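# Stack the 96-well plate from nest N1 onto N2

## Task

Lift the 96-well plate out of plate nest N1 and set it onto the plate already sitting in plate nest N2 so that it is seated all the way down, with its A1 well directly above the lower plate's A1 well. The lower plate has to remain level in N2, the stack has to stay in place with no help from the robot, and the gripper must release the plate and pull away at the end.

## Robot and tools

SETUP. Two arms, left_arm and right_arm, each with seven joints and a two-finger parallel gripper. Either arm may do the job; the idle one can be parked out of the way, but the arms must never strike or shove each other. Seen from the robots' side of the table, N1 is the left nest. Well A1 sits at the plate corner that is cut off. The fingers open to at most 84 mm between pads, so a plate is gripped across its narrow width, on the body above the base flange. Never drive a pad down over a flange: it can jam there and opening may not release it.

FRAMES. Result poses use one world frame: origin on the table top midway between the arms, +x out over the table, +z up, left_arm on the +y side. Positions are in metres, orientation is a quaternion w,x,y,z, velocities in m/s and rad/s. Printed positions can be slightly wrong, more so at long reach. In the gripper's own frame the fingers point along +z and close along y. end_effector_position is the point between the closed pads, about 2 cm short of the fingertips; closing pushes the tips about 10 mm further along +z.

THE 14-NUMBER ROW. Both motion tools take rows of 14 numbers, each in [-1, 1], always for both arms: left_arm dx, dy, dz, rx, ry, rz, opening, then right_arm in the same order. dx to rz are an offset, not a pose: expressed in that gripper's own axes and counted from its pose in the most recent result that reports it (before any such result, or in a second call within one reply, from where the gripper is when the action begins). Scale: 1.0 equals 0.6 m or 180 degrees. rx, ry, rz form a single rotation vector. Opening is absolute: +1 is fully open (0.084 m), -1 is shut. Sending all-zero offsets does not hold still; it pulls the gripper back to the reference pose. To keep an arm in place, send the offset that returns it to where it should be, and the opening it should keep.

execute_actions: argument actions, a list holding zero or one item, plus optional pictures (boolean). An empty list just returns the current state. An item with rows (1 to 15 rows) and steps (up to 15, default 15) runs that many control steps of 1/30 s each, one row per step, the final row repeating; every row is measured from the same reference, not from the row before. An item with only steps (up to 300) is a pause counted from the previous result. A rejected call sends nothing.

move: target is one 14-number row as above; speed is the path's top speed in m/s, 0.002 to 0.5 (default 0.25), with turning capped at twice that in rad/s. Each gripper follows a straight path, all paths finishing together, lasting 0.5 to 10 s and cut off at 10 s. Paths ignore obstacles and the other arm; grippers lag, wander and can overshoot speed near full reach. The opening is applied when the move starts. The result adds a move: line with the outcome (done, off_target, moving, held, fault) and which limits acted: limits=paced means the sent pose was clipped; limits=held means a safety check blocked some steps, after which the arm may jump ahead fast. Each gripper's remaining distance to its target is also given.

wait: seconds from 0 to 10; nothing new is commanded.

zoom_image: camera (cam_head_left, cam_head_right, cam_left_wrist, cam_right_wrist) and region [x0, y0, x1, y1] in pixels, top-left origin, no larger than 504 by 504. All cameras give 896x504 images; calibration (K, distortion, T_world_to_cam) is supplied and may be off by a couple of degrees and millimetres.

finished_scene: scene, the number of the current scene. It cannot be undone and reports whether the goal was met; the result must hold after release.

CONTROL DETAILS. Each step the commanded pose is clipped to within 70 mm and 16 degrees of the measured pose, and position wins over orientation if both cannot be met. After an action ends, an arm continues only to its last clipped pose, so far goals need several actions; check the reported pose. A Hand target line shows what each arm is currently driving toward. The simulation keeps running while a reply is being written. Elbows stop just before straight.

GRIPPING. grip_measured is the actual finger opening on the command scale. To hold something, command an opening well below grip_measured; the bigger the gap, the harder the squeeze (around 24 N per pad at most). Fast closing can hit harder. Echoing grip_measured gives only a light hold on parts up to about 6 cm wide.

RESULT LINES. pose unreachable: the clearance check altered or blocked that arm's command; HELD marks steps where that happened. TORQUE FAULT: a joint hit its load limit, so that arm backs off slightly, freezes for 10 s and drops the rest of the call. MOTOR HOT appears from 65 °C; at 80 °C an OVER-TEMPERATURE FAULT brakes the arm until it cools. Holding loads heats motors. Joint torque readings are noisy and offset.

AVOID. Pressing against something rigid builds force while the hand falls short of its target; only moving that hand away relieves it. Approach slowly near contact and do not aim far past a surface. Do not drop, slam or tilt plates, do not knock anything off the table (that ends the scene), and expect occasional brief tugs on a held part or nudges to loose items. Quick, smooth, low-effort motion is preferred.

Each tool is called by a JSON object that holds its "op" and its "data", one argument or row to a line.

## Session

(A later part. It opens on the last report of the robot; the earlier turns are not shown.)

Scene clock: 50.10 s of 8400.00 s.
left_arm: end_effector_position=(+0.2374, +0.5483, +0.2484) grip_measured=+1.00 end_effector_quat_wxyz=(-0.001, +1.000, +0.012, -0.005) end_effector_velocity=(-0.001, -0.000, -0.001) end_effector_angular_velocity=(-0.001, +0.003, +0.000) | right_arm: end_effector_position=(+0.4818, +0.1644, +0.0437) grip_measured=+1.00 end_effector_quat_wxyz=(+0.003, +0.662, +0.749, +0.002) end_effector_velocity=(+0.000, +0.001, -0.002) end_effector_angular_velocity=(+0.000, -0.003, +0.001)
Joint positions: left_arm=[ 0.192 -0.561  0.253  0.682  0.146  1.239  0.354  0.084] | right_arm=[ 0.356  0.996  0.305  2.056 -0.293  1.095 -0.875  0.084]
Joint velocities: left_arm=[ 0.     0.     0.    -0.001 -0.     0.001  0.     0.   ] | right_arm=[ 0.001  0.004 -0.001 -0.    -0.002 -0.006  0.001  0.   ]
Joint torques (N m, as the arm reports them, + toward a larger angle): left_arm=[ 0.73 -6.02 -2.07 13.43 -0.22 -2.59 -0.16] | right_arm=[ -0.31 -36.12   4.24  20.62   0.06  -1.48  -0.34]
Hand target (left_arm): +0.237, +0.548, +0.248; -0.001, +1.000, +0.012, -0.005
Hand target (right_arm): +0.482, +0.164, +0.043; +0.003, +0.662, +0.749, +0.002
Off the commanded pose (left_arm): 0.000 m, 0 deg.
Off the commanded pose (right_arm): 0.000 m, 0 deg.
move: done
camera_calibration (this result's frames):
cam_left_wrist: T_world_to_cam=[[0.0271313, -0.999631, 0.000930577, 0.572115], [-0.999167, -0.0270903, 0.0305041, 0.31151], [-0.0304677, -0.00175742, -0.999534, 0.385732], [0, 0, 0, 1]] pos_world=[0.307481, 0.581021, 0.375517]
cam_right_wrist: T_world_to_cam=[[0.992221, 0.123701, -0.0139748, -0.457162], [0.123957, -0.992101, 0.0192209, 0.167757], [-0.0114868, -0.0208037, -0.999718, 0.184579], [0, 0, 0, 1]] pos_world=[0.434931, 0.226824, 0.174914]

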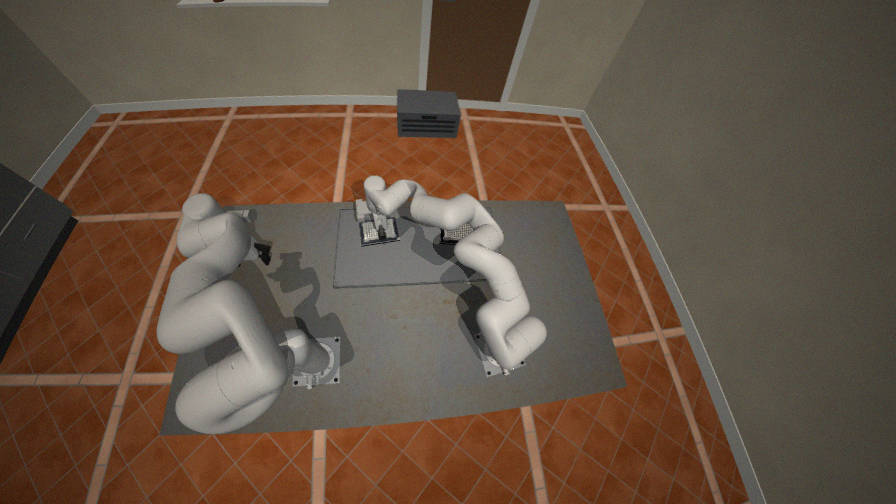

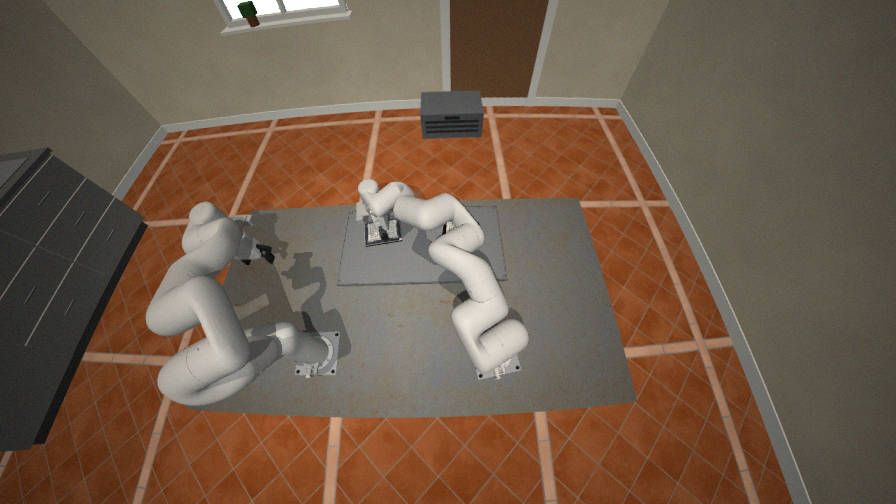

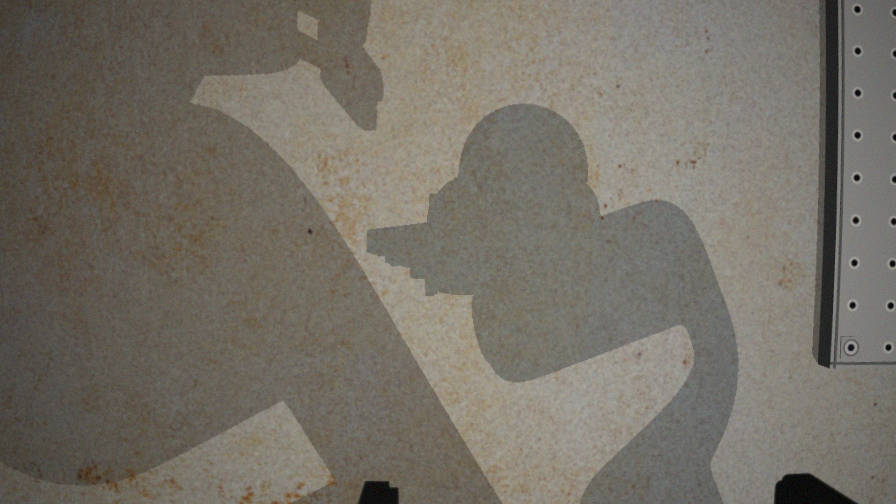

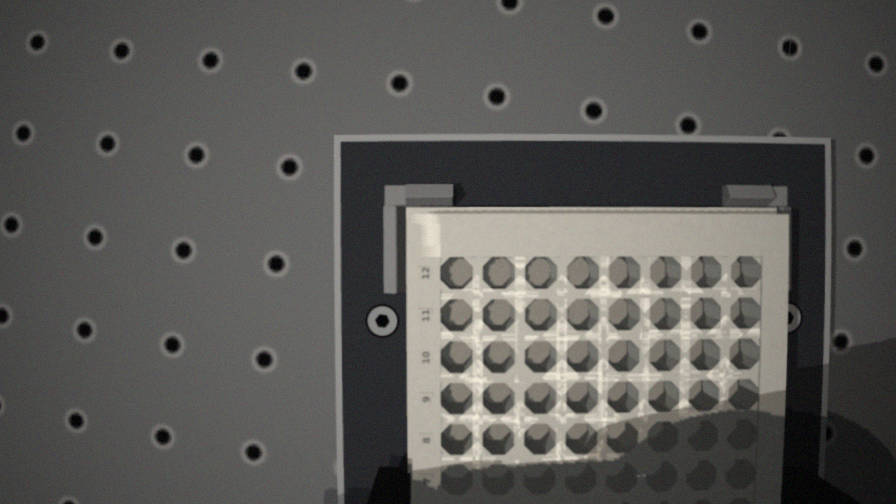

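Close, then lift to reference height (~z 0.062).

{"op": "move", "data": {
  "target": [0,0,0,0,0,0,1,0,0,0,0,0,0,0.3]
}}

{"op": "move", "data": {
  "target": [0,0,0,0,0,0,1,0,0,-0.032,0,0,0,0.3],
  "speed": 0.02
}}

Scene clock: 52.83 s of 8400.00 s.
left_arm: end_effector_position=(+0.2374, +0.5483, +0.2484) grip_measured=+1.00 end_effector_quat_wxyz=(-0.001, +1.000, +0.012, -0.005) end_effector_velocity=(+0.000, -0.000, -0.000) end_effector_angular_velocity=(+0.000, +0.000, -0.000) | right_arm: end_effector_position=(+0.4818, +0.1644, +0.0437) grip_measured=+0.94 end_effector_quat_wxyz=(+0.003, +0.662, +0.749, +0.002) end_effector_velocity=(-0.001, -0.000, -0.000) end_effector_angular_velocity=(-0.002, +0.002, +0.000)
Joint positions: left_arm=[ 0.192 -0.561  0.253  0.682  0.146  1.239  0.354  0.084] | right_arm=[ 0.356  0.996  0.305  2.056 -0.293  1.095 -0.875  0.082]
Joint velocities: left_arm=[-0.     0.    -0.    -0.    -0.    -0.001 -0.     0.   ] | right_arm=[ 0.    -0.    -0.    -0.001  0.     0.002  0.     0.   ]
Joint torques (N m, as the arm reports them, + toward a larger angle): left_arm=[ 0.62 -6.04 -2.09 13.35 -0.41 -2.68 -0.28] | right_arm=[ -0.39 -35.16   4.13  19.76   0.15  -1.38  -0.23]
Hand target (left_arm): +0.237, +0.548, +0.248; -0.001, +1.000, +0.012, -0.005
Hand target (right_arm): +0.482, +0.164, +0.044; +0.003, +0.662, +0.749, +0.002
Off the commanded pose (left_arm): 0.000 m, 0 deg.
Off the commanded pose (right_arm): 0.000 m, 0 deg.
move: done
camera_calibration (this result's frames):
cam_left_wrist: T_world_to_cam=[[0.0271314, -0.999631, 0.000930777, 0.572115], [-0.999167, -0.0270904, 0.0305043, 0.31151], [-0.0304678, -0.00175763, -0.999534, 0.385732], [0, 0, 0, 1]] pos_world=[0.307481, 0.581021, 0.375517]
cam_right_wrist: T_world_to_cam=[[0.992222, 0.123699, -0.0139608, -0.457167], [0.123955, -0.992102, 0.0192167, 0.167758], [-0.0114734, -0.0207977, -0.999718, 0.184557], [0, 0, 0, 1]] pos_world=[0.434934, 0.226823, 0.174899]

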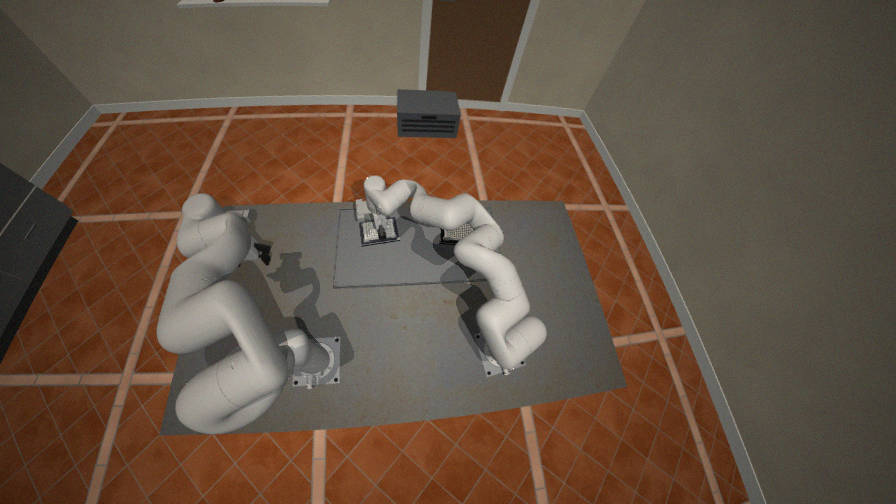

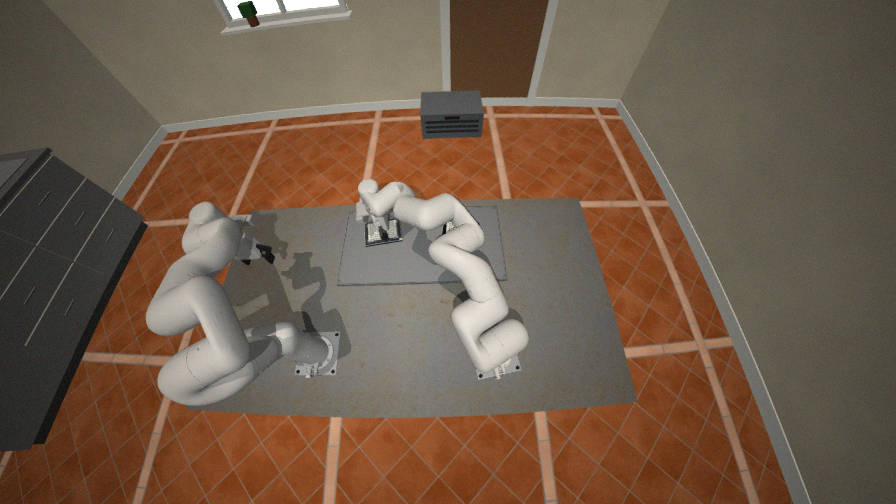

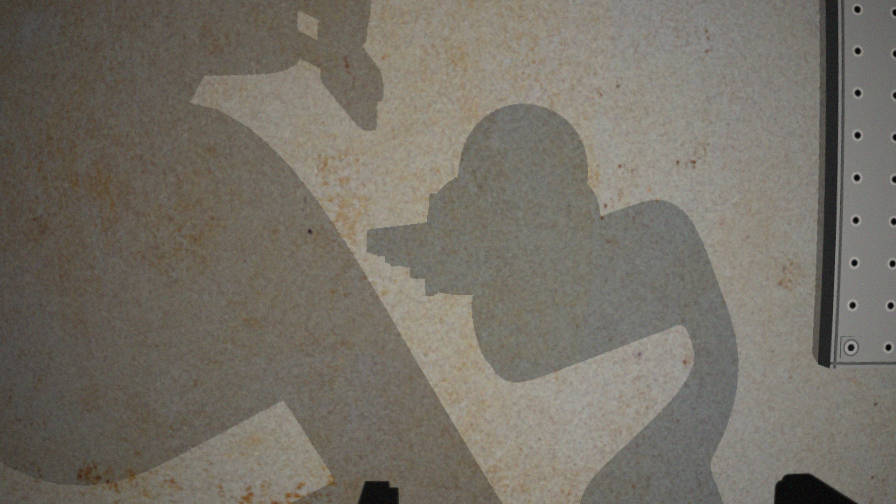

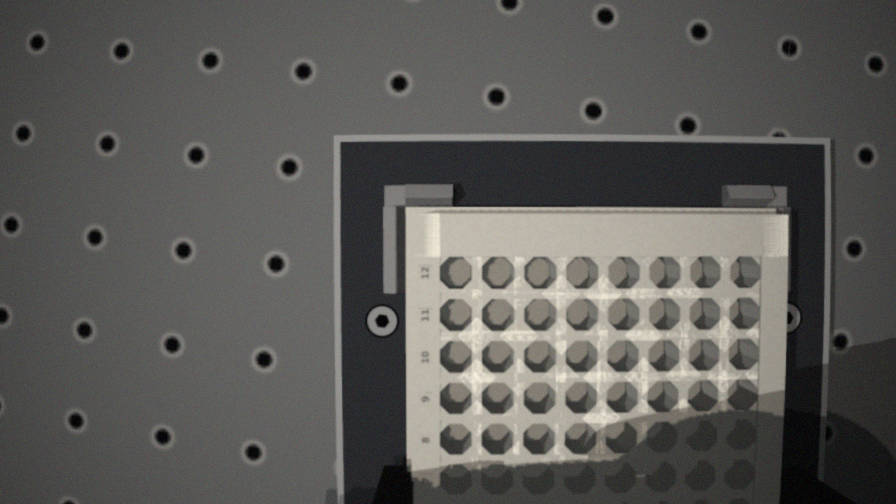

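Scene clock: 54.13 s of 8400.00 s.
left_arm: end_effector_position=(+0.2374, +0.5483, +0.2484) grip_measured=+1.00 end_effector_quat_wxyz=(-0.001, +1.000, +0.012, -0.005) end_effector_velocity=(+0.000, -0.000, +0.000) end_effector_angular_velocity=(+0.000, +0.000, -0.001) | right_arm: end_effector_position=(+0.4817, +0.1645, +0.0626) grip_measured=+0.94 end_effector_quat_wxyz=(+0.003, +0.662, +0.749, +0.002) end_effector_velocity=(-0.001, +0.000, +0.001) end_effector_angular_velocity=(-0.001, +0.001, +0.001)
Joint positions: left_arm=[ 0.192 -0.561  0.253  0.682  0.146  1.239  0.354  0.084] | right_arm=[ 0.355  0.97   0.31   2.066 -0.288  1.13  -0.878  0.082]
Joint velocities: left_arm=[-0.001  0.    -0.     0.     0.     0.    -0.001  0.   ] | right_arm=[ 0.001 -0.002  0.     0.001  0.     0.005 -0.     0.   ]
Joint torques (N m, as the arm reports them, + toward a larger angle): left_arm=[ 0.79 -5.93 -2.07 13.25 -0.44 -2.73 -0.12] | right_arm=[ -0.32 -36.12   4.31  21.04  -0.06  -1.48  -0.29]
Hand target (left_arm): +0.237, +0.548, +0.248; -0.001, +1.000, +0.012, -0.005
Hand target (right_arm): +0.482, +0.164, +0.063; +0.003, +0.662, +0.749, +0.002
Off the commanded pose (left_arm): 0.000 m, 0 deg.
Off the commanded pose (right_arm): 0.000 m, 0 deg.
move: done
camera_calibration (this result's frames):
cam_left_wrist: T_world_to_cam=[[0.0271312, -0.999631, 0.000930768, 0.572115], [-0.999167, -0.0270902, 0.0305045, 0.31151], [-0.030468, -0.00175762, -0.999534, 0.385732], [0, 0, 0, 1]] pos_world=[0.307481, 0.58102, 0.375517]
cam_right_wrist: T_world_to_cam=[[0.992215, 0.123747, -0.014028, -0.45677], [0.124003, -0.992096, 0.0192031, 0.167442], [-0.0115408, -0.0207931, -0.999717, 0.2035], [0, 0, 0, 1]] pos_world=[0.4348, 0.226873, 0.19382]

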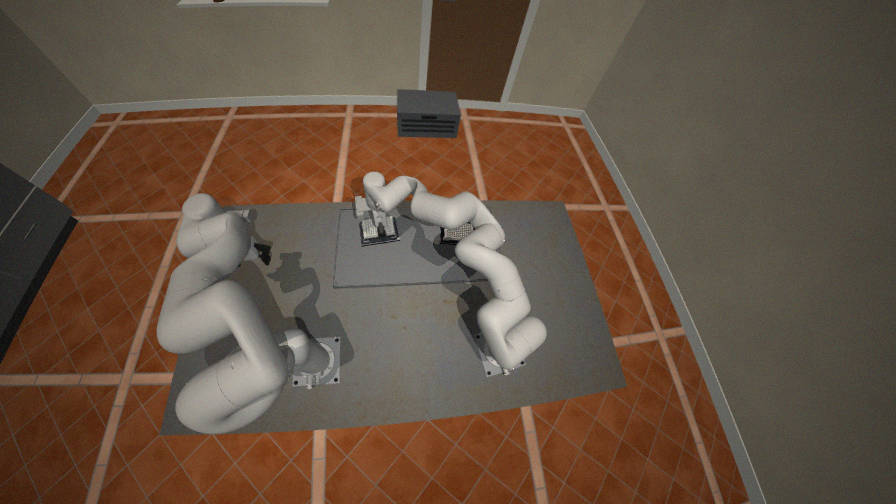

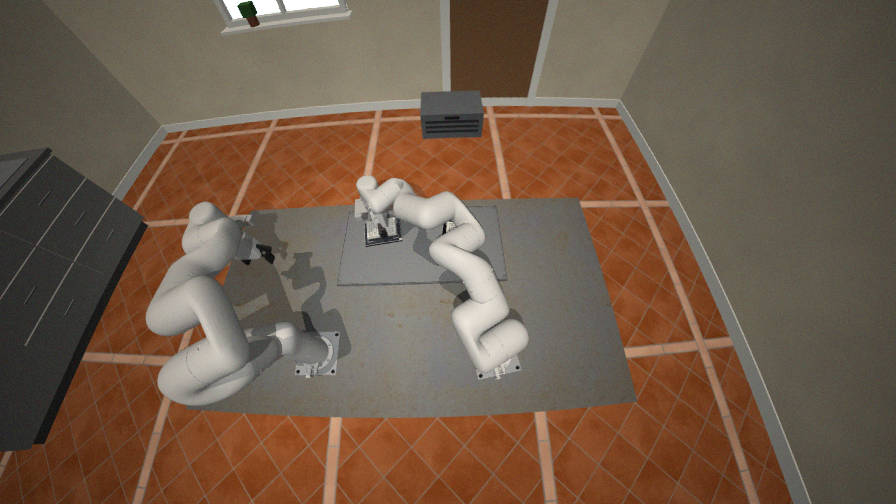

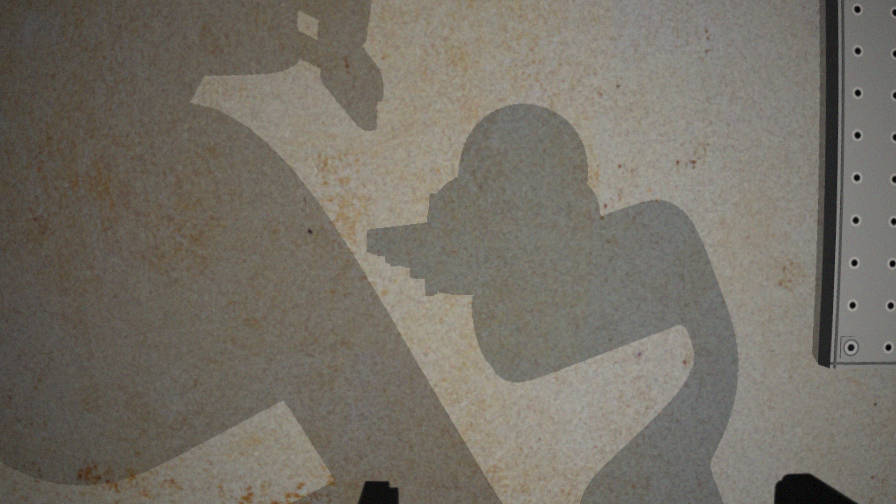

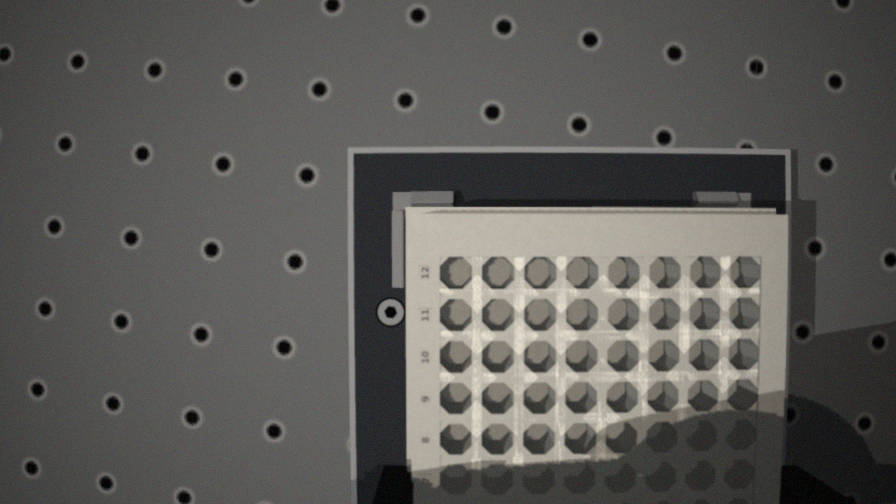

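{"op": "zoom_image", "data": {
  "camera": "cam_right_wrist",
  "region": [330, 130, 490, 340]
}}

Region (330, 130, 490, 340) of cam_right_wrist's 896x504 image, scaled by 2.400, with more detail than that image has; it fills the left 384 columns of this view, and the rest is white.

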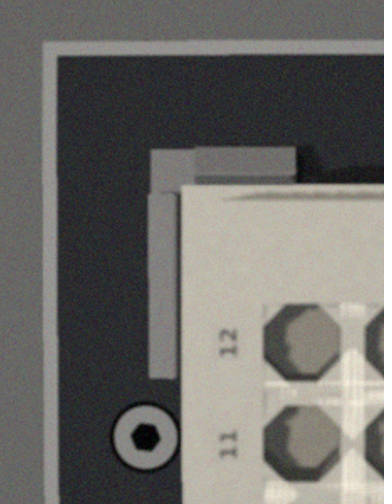

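{"op": "move", "data": {
  "target": [0,0,0,0,0,0,1,-0.58,-0.1,-0.02,0,0,0.0845,0.3],
  "speed": 0.2
}}

{"op": "move", "data": {
  "target": [0,0,0,0,0,0,1,0,0,0.019,0,0,0,0.3],
  "speed": 0.02
}}

Scene clock: 62.03 s of 8400.00 s.
left_arm: end_effector_position=(+0.2374, +0.5483, +0.2484) grip_measured=+1.00 end_effector_quat_wxyz=(-0.001, +1.000, +0.012, -0.005) end_effector_velocity=(+0.000, -0.000, -0.000) end_effector_angular_velocity=(+0.001, +0.000, -0.002) | right_arm: end_effector_position=(+0.4658, -0.1880, +0.0757) grip_measured=+0.94 end_effector_quat_wxyz=(+0.003, +0.755, +0.655, +0.002) end_effector_velocity=(+0.000, -0.004, +0.000) end_effector_angular_velocity=(+0.000, -0.001, -0.004)
Joint positions: left_arm=[ 0.192 -0.561  0.253  0.682  0.146  1.239  0.354  0.084] | right_arm=[-0.197  0.371  0.211  1.122 -0.115  0.754 -1.189  0.082]
Joint velocities: left_arm=[ 0.    -0.    -0.002 -0.     0.    -0.     0.     0.   ] | right_arm=[-0.006 -0.002 -0.002 -0.003  0.001 -0.002 -0.004  0.   ]
Joint torques (N m, as the arm reports them, + toward a larger angle): left_arm=[ 0.86 -6.   -2.22 13.41 -0.38 -2.72 -0.14] | right_arm=[ -0.33 -24.92   2.06  19.17  -0.38  -1.47  -0.45]
Hand target (left_arm): +0.237, +0.548, +0.248; -0.001, +1.000, +0.012, -0.005
Hand target (right_arm): +0.466, -0.189, +0.076; +0.003, +0.756, +0.655, +0.002
Off the commanded pose (left_arm): 0.000 m, 0 deg.
Off the commanded pose (right_arm): 0.001 m, 0 deg.
After step 90, 2.47 s passed at rest.
move: done
camera_calibration (this result's frames):
cam_left_wrist: T_world_to_cam=[[0.0271309, -0.999631, 0.000930586, 0.572115], [-0.999167, -0.0270899, 0.0305047, 0.31151], [-0.0304682, -0.00175743, -0.999534, 0.385732], [0, 0, 0, 1]] pos_world=[0.307481, 0.58102, 0.375517]
cam_right_wrist: T_world_to_cam=[[0.990008, -0.140458, -0.0124574, -0.446024], [-0.140222, -0.989954, 0.018128, -0.0570189], [-0.0148785, -0.0162001, -0.999758, 0.211506], [0, 0, 0, 1]] pos_world=[0.436719, -0.115667, 0.206932]

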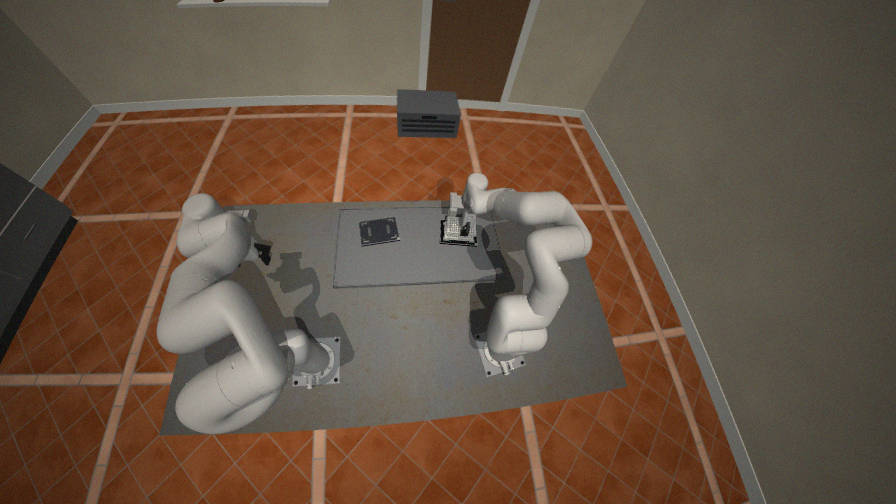

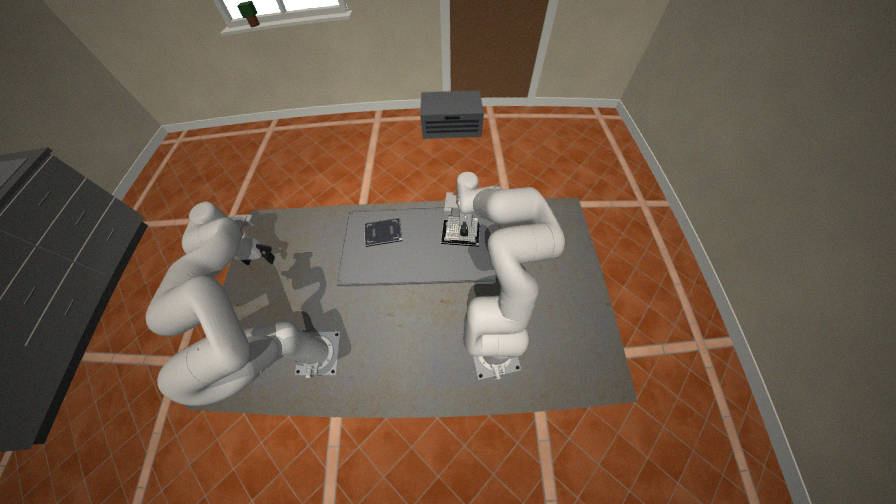

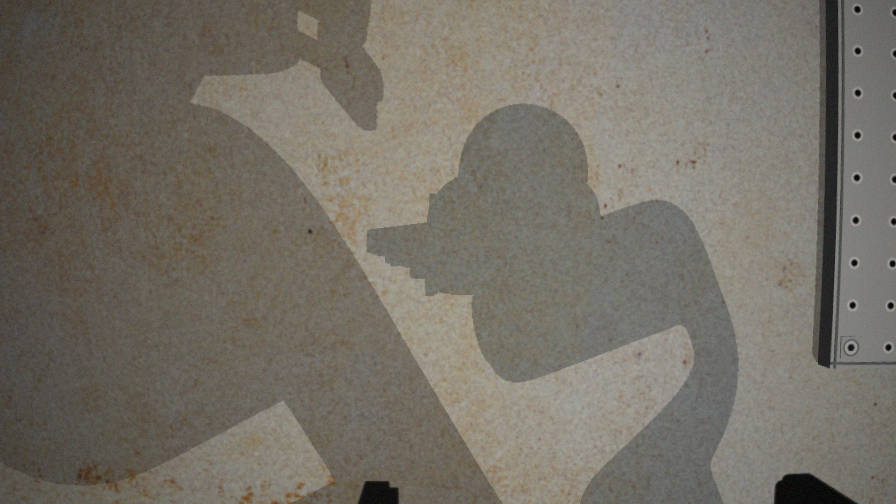

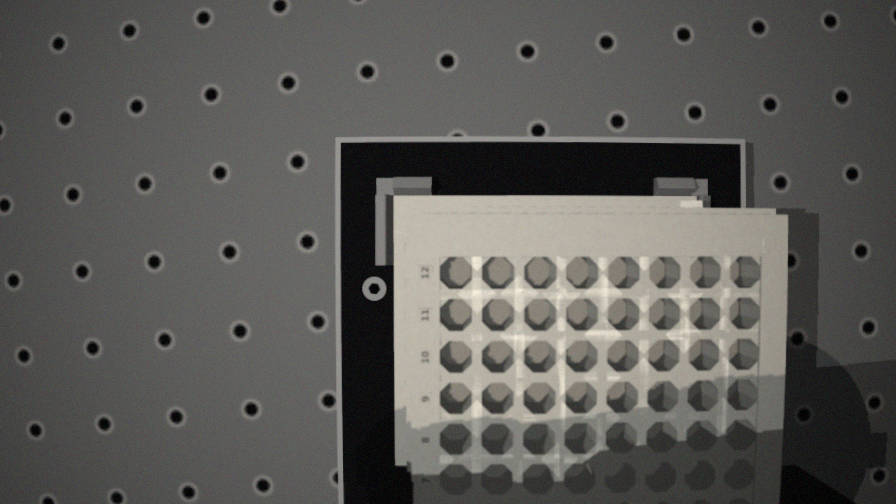

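Scene clock: 62.93 s of 8400.00 s.
left_arm: end_effector_position=(+0.2374, +0.5483, +0.2484) grip_measured=+1.00 end_effector_quat_wxyz=(-0.001, +1.000, +0.012, -0.005) end_effector_velocity=(+0.000, +0.000, +0.000) end_effector_angular_velocity=(+0.001, -0.001, -0.000) | right_arm: end_effector_position=(+0.4659, -0.1881, +0.0646) grip_measured=+0.94 end_effector_quat_wxyz=(+0.003, +0.756, +0.655, +0.002) end_effector_velocity=(+0.000, +0.000, -0.002) end_effector_angular_velocity=(+0.000, -0.001, -0.000)
Joint positions: left_arm=[ 0.192 -0.561  0.253  0.682  0.146  1.239  0.354  0.084] | right_arm=[-0.195  0.393  0.207  1.116 -0.123  0.728 -1.184  0.082]
Joint velocities: left_arm=[ 0.001  0.    -0.001  0.001  0.    -0.001 -0.     0.   ] | right_arm=[ 0.001  0.004 -0.001 -0.001 -0.002 -0.006  0.001  0.   ]
Joint torques (N m, as the arm reports them, + toward a larger angle): left_arm=[ 0.98 -6.31 -2.21 13.35 -0.25 -2.66 -0.17] | right_arm=[ -0.47 -25.65   2.15  18.7   -0.05  -1.42  -0.29]
Hand target (left_arm): +0.237, +0.548, +0.248; -0.001, +1.000, +0.012, -0.005
Hand target (right_arm): +0.466, -0.188, +0.064; +0.003, +0.756, +0.655, +0.002
Off the commanded pose (left_arm): 0.000 m, 0 deg.
Off the commanded pose (right_arm): 0.000 m, 0 deg.
move: done
camera_calibration (this result's frames):
cam_left_wrist: T_world_to_cam=[[0.0271312, -0.999631, 0.000930686, 0.572115], [-0.999167, -0.0270902, 0.0305046, 0.31151], [-0.0304681, -0.00175754, -0.999534, 0.385732], [0, 0, 0, 1]] pos_world=[0.307481, 0.58102, 0.375517]
cam_right_wrist: T_world_to_cam=[[0.990005, -0.140484, -0.0124205, -0.446256], [-0.140249, -0.98995, 0.0181547, -0.0568381], [-0.0148461, -0.0162313, -0.999758, 0.200349], [0, 0, 0, 1]] pos_world=[0.436799, -0.115707, 0.19579]

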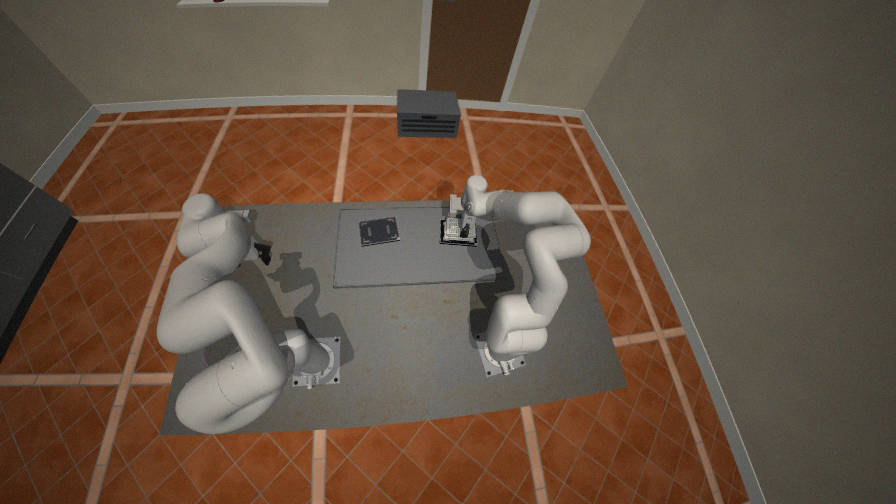

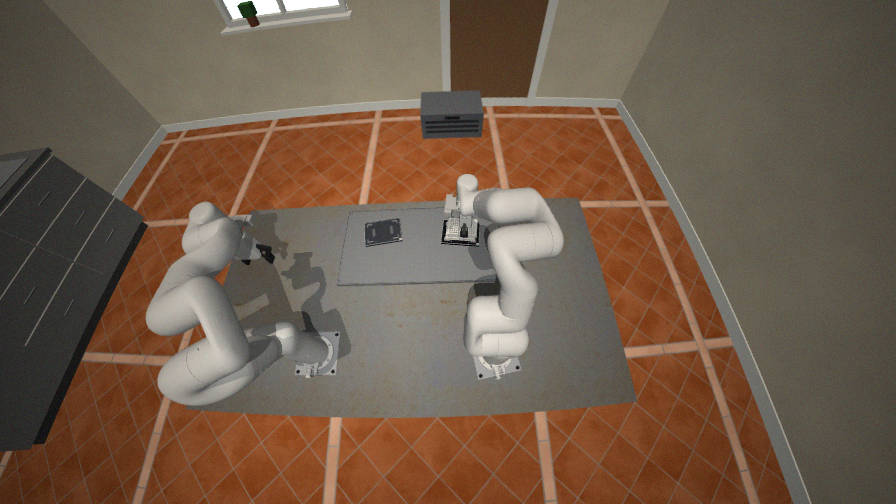

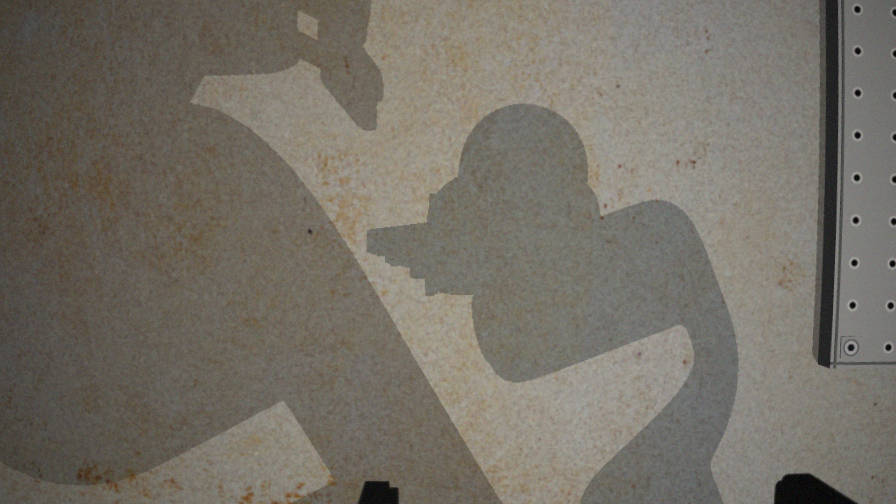

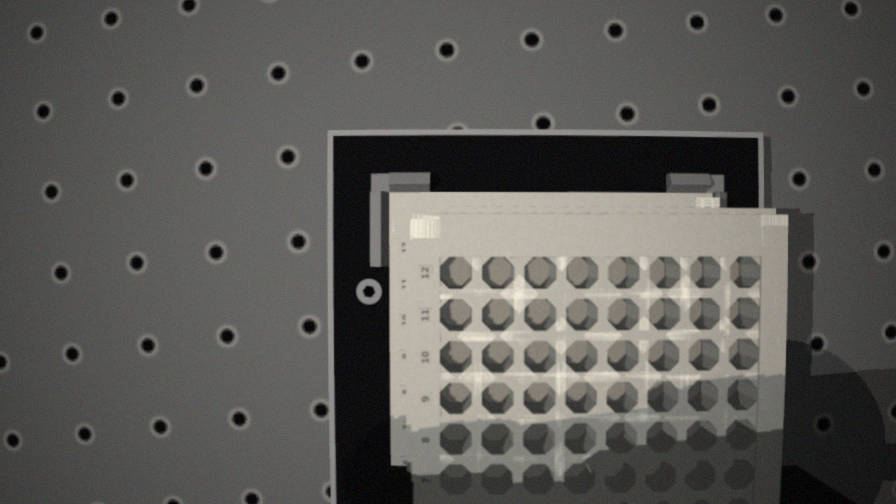

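{"op": "move", "data": {
  "target": [0,0,0,0,0,0,1,0.009,-0.01,0.004,0,0,0,0.3],
  "speed": 0.02
}}

{"op": "zoom_image", "data": {
  "camera": "cam_right_wrist",
  "region": [330, 130, 490, 340]
}}

Scene clock: 65.63 s of 8400.00 s.
left_arm: end_effector_position=(+0.2374, +0.5483, +0.2484) grip_measured=+1.00 end_effector_quat_wxyz=(-0.001, +1.000, +0.012, -0.005) end_effector_velocity=(+0.000, -0.000, -0.000) end_effector_angular_velocity=(+0.000, +0.001, -0.001) | right_arm: end_effector_position=(+0.4609, -0.1821, +0.0622) grip_measured=+0.94 end_effector_quat_wxyz=(+0.003, +0.755, +0.655, +0.002) end_effector_velocity=(-0.002, +0.002, -0.001) end_effector_angular_velocity=(-0.000, -0.000, -0.002)
Joint positions: left_arm=[ 0.192 -0.561  0.253  0.682  0.146  1.239  0.354  0.084] | right_arm=[-0.186  0.387  0.21   1.099 -0.124  0.716 -1.17   0.082]
Joint velocities: left_arm=[-0.    -0.    -0.001 -0.    -0.     0.     0.    -0.   ] | right_arm=[ 0.003 -0.002 -0.    -0.006 -0.    -0.004  0.006  0.   ]
Joint torques (N m, as the arm reports them, + toward a larger angle): left_arm=[ 0.68 -5.86 -2.15 13.36 -0.38 -2.62 -0.23] | right_arm=[ -0.69 -25.17   2.14  18.28  -0.07  -1.51  -0.4 ]
Hand target (left_arm): +0.237, +0.548, +0.248; -0.001, +1.000, +0.012, -0.005
Hand target (right_arm): +0.461, -0.182, +0.062; +0.003, +0.756, +0.655, +0.002
Off the commanded pose (left_arm): 0.000 m, 0 deg.
Off the commanded pose (right_arm): 0.000 m, 0 deg.
move: done
camera_calibration (this result's frames):
cam_left_wrist: T_world_to_cam=[[0.0271312, -0.999631, 0.000930779, 0.572114], [-0.999167, -0.0270902, 0.0305047, 0.31151], [-0.0304682, -0.00175763, -0.999534, 0.385732], [0, 0, 0, 1]] pos_world=[0.307481, 0.58102, 0.375517]
cam_right_wrist: T_world_to_cam=[[0.990008, -0.140456, -0.0124797, -0.440503], [-0.140219, -0.989954, 0.0181291, -0.0515862], [-0.0149007, -0.016198, -0.999758, 0.198031], [0, 0, 0, 1]] pos_world=[0.431819, -0.109731, 0.19342]

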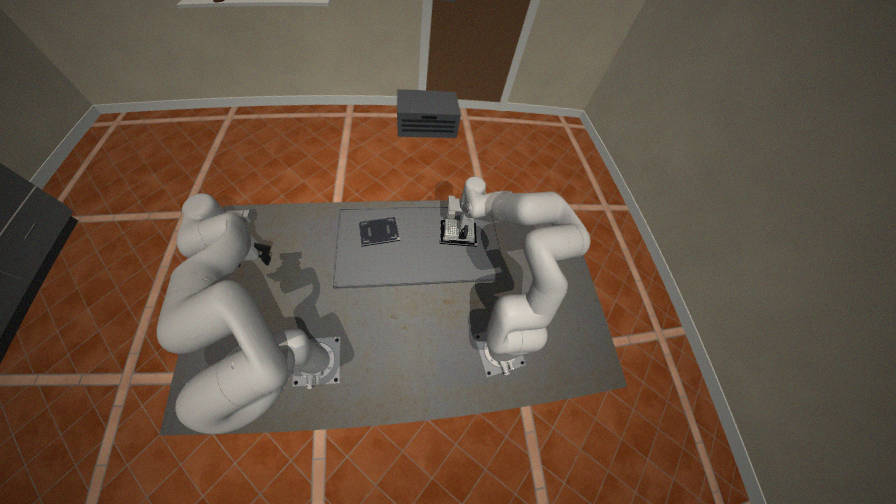

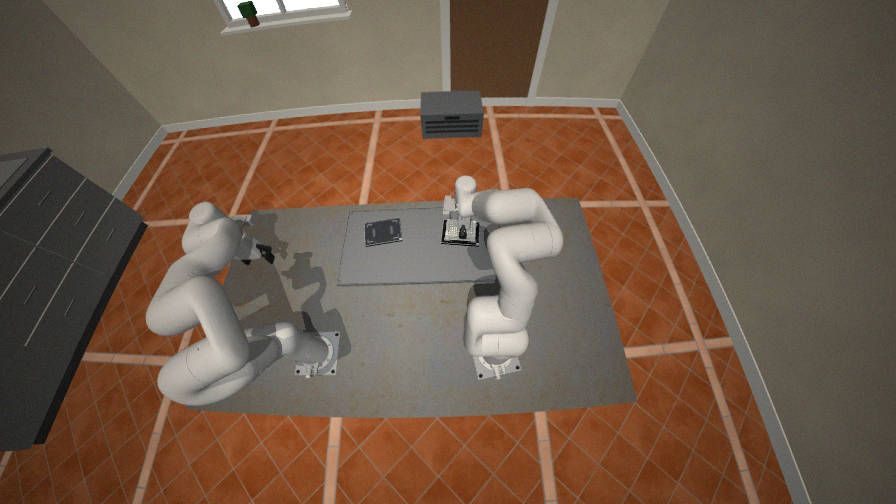

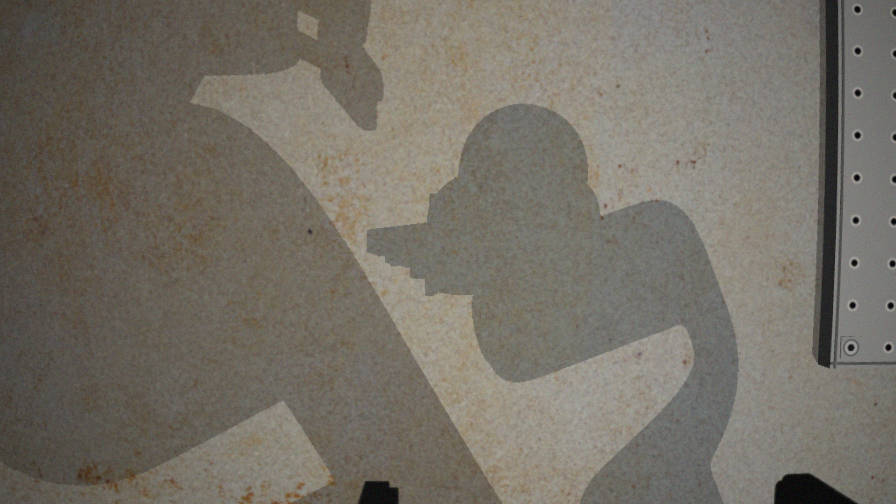

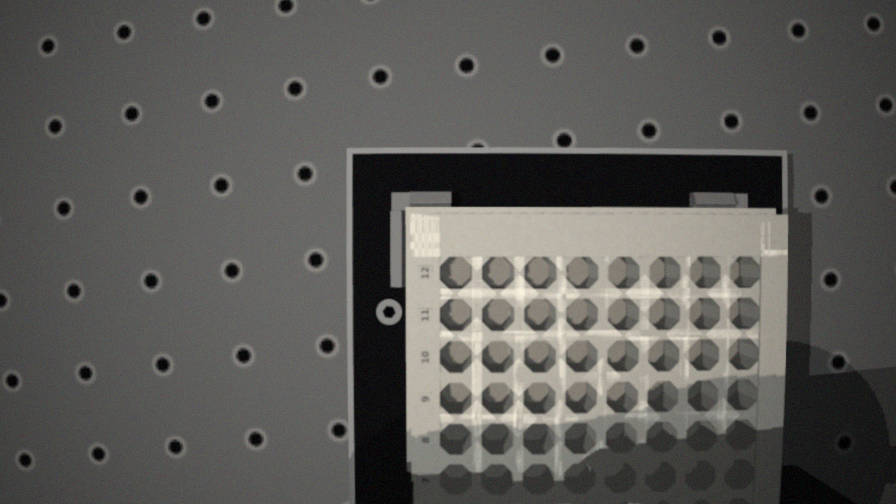

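Region (330, 130, 490, 340) of cam_right_wrist's 896x504 image, scaled by 2.400, with more detail than that image has; it fills the left 384 columns of this view, and the rest is white.

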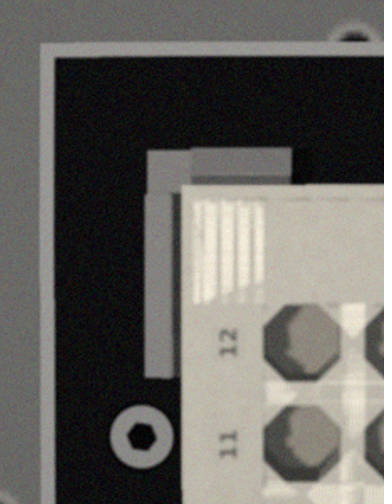

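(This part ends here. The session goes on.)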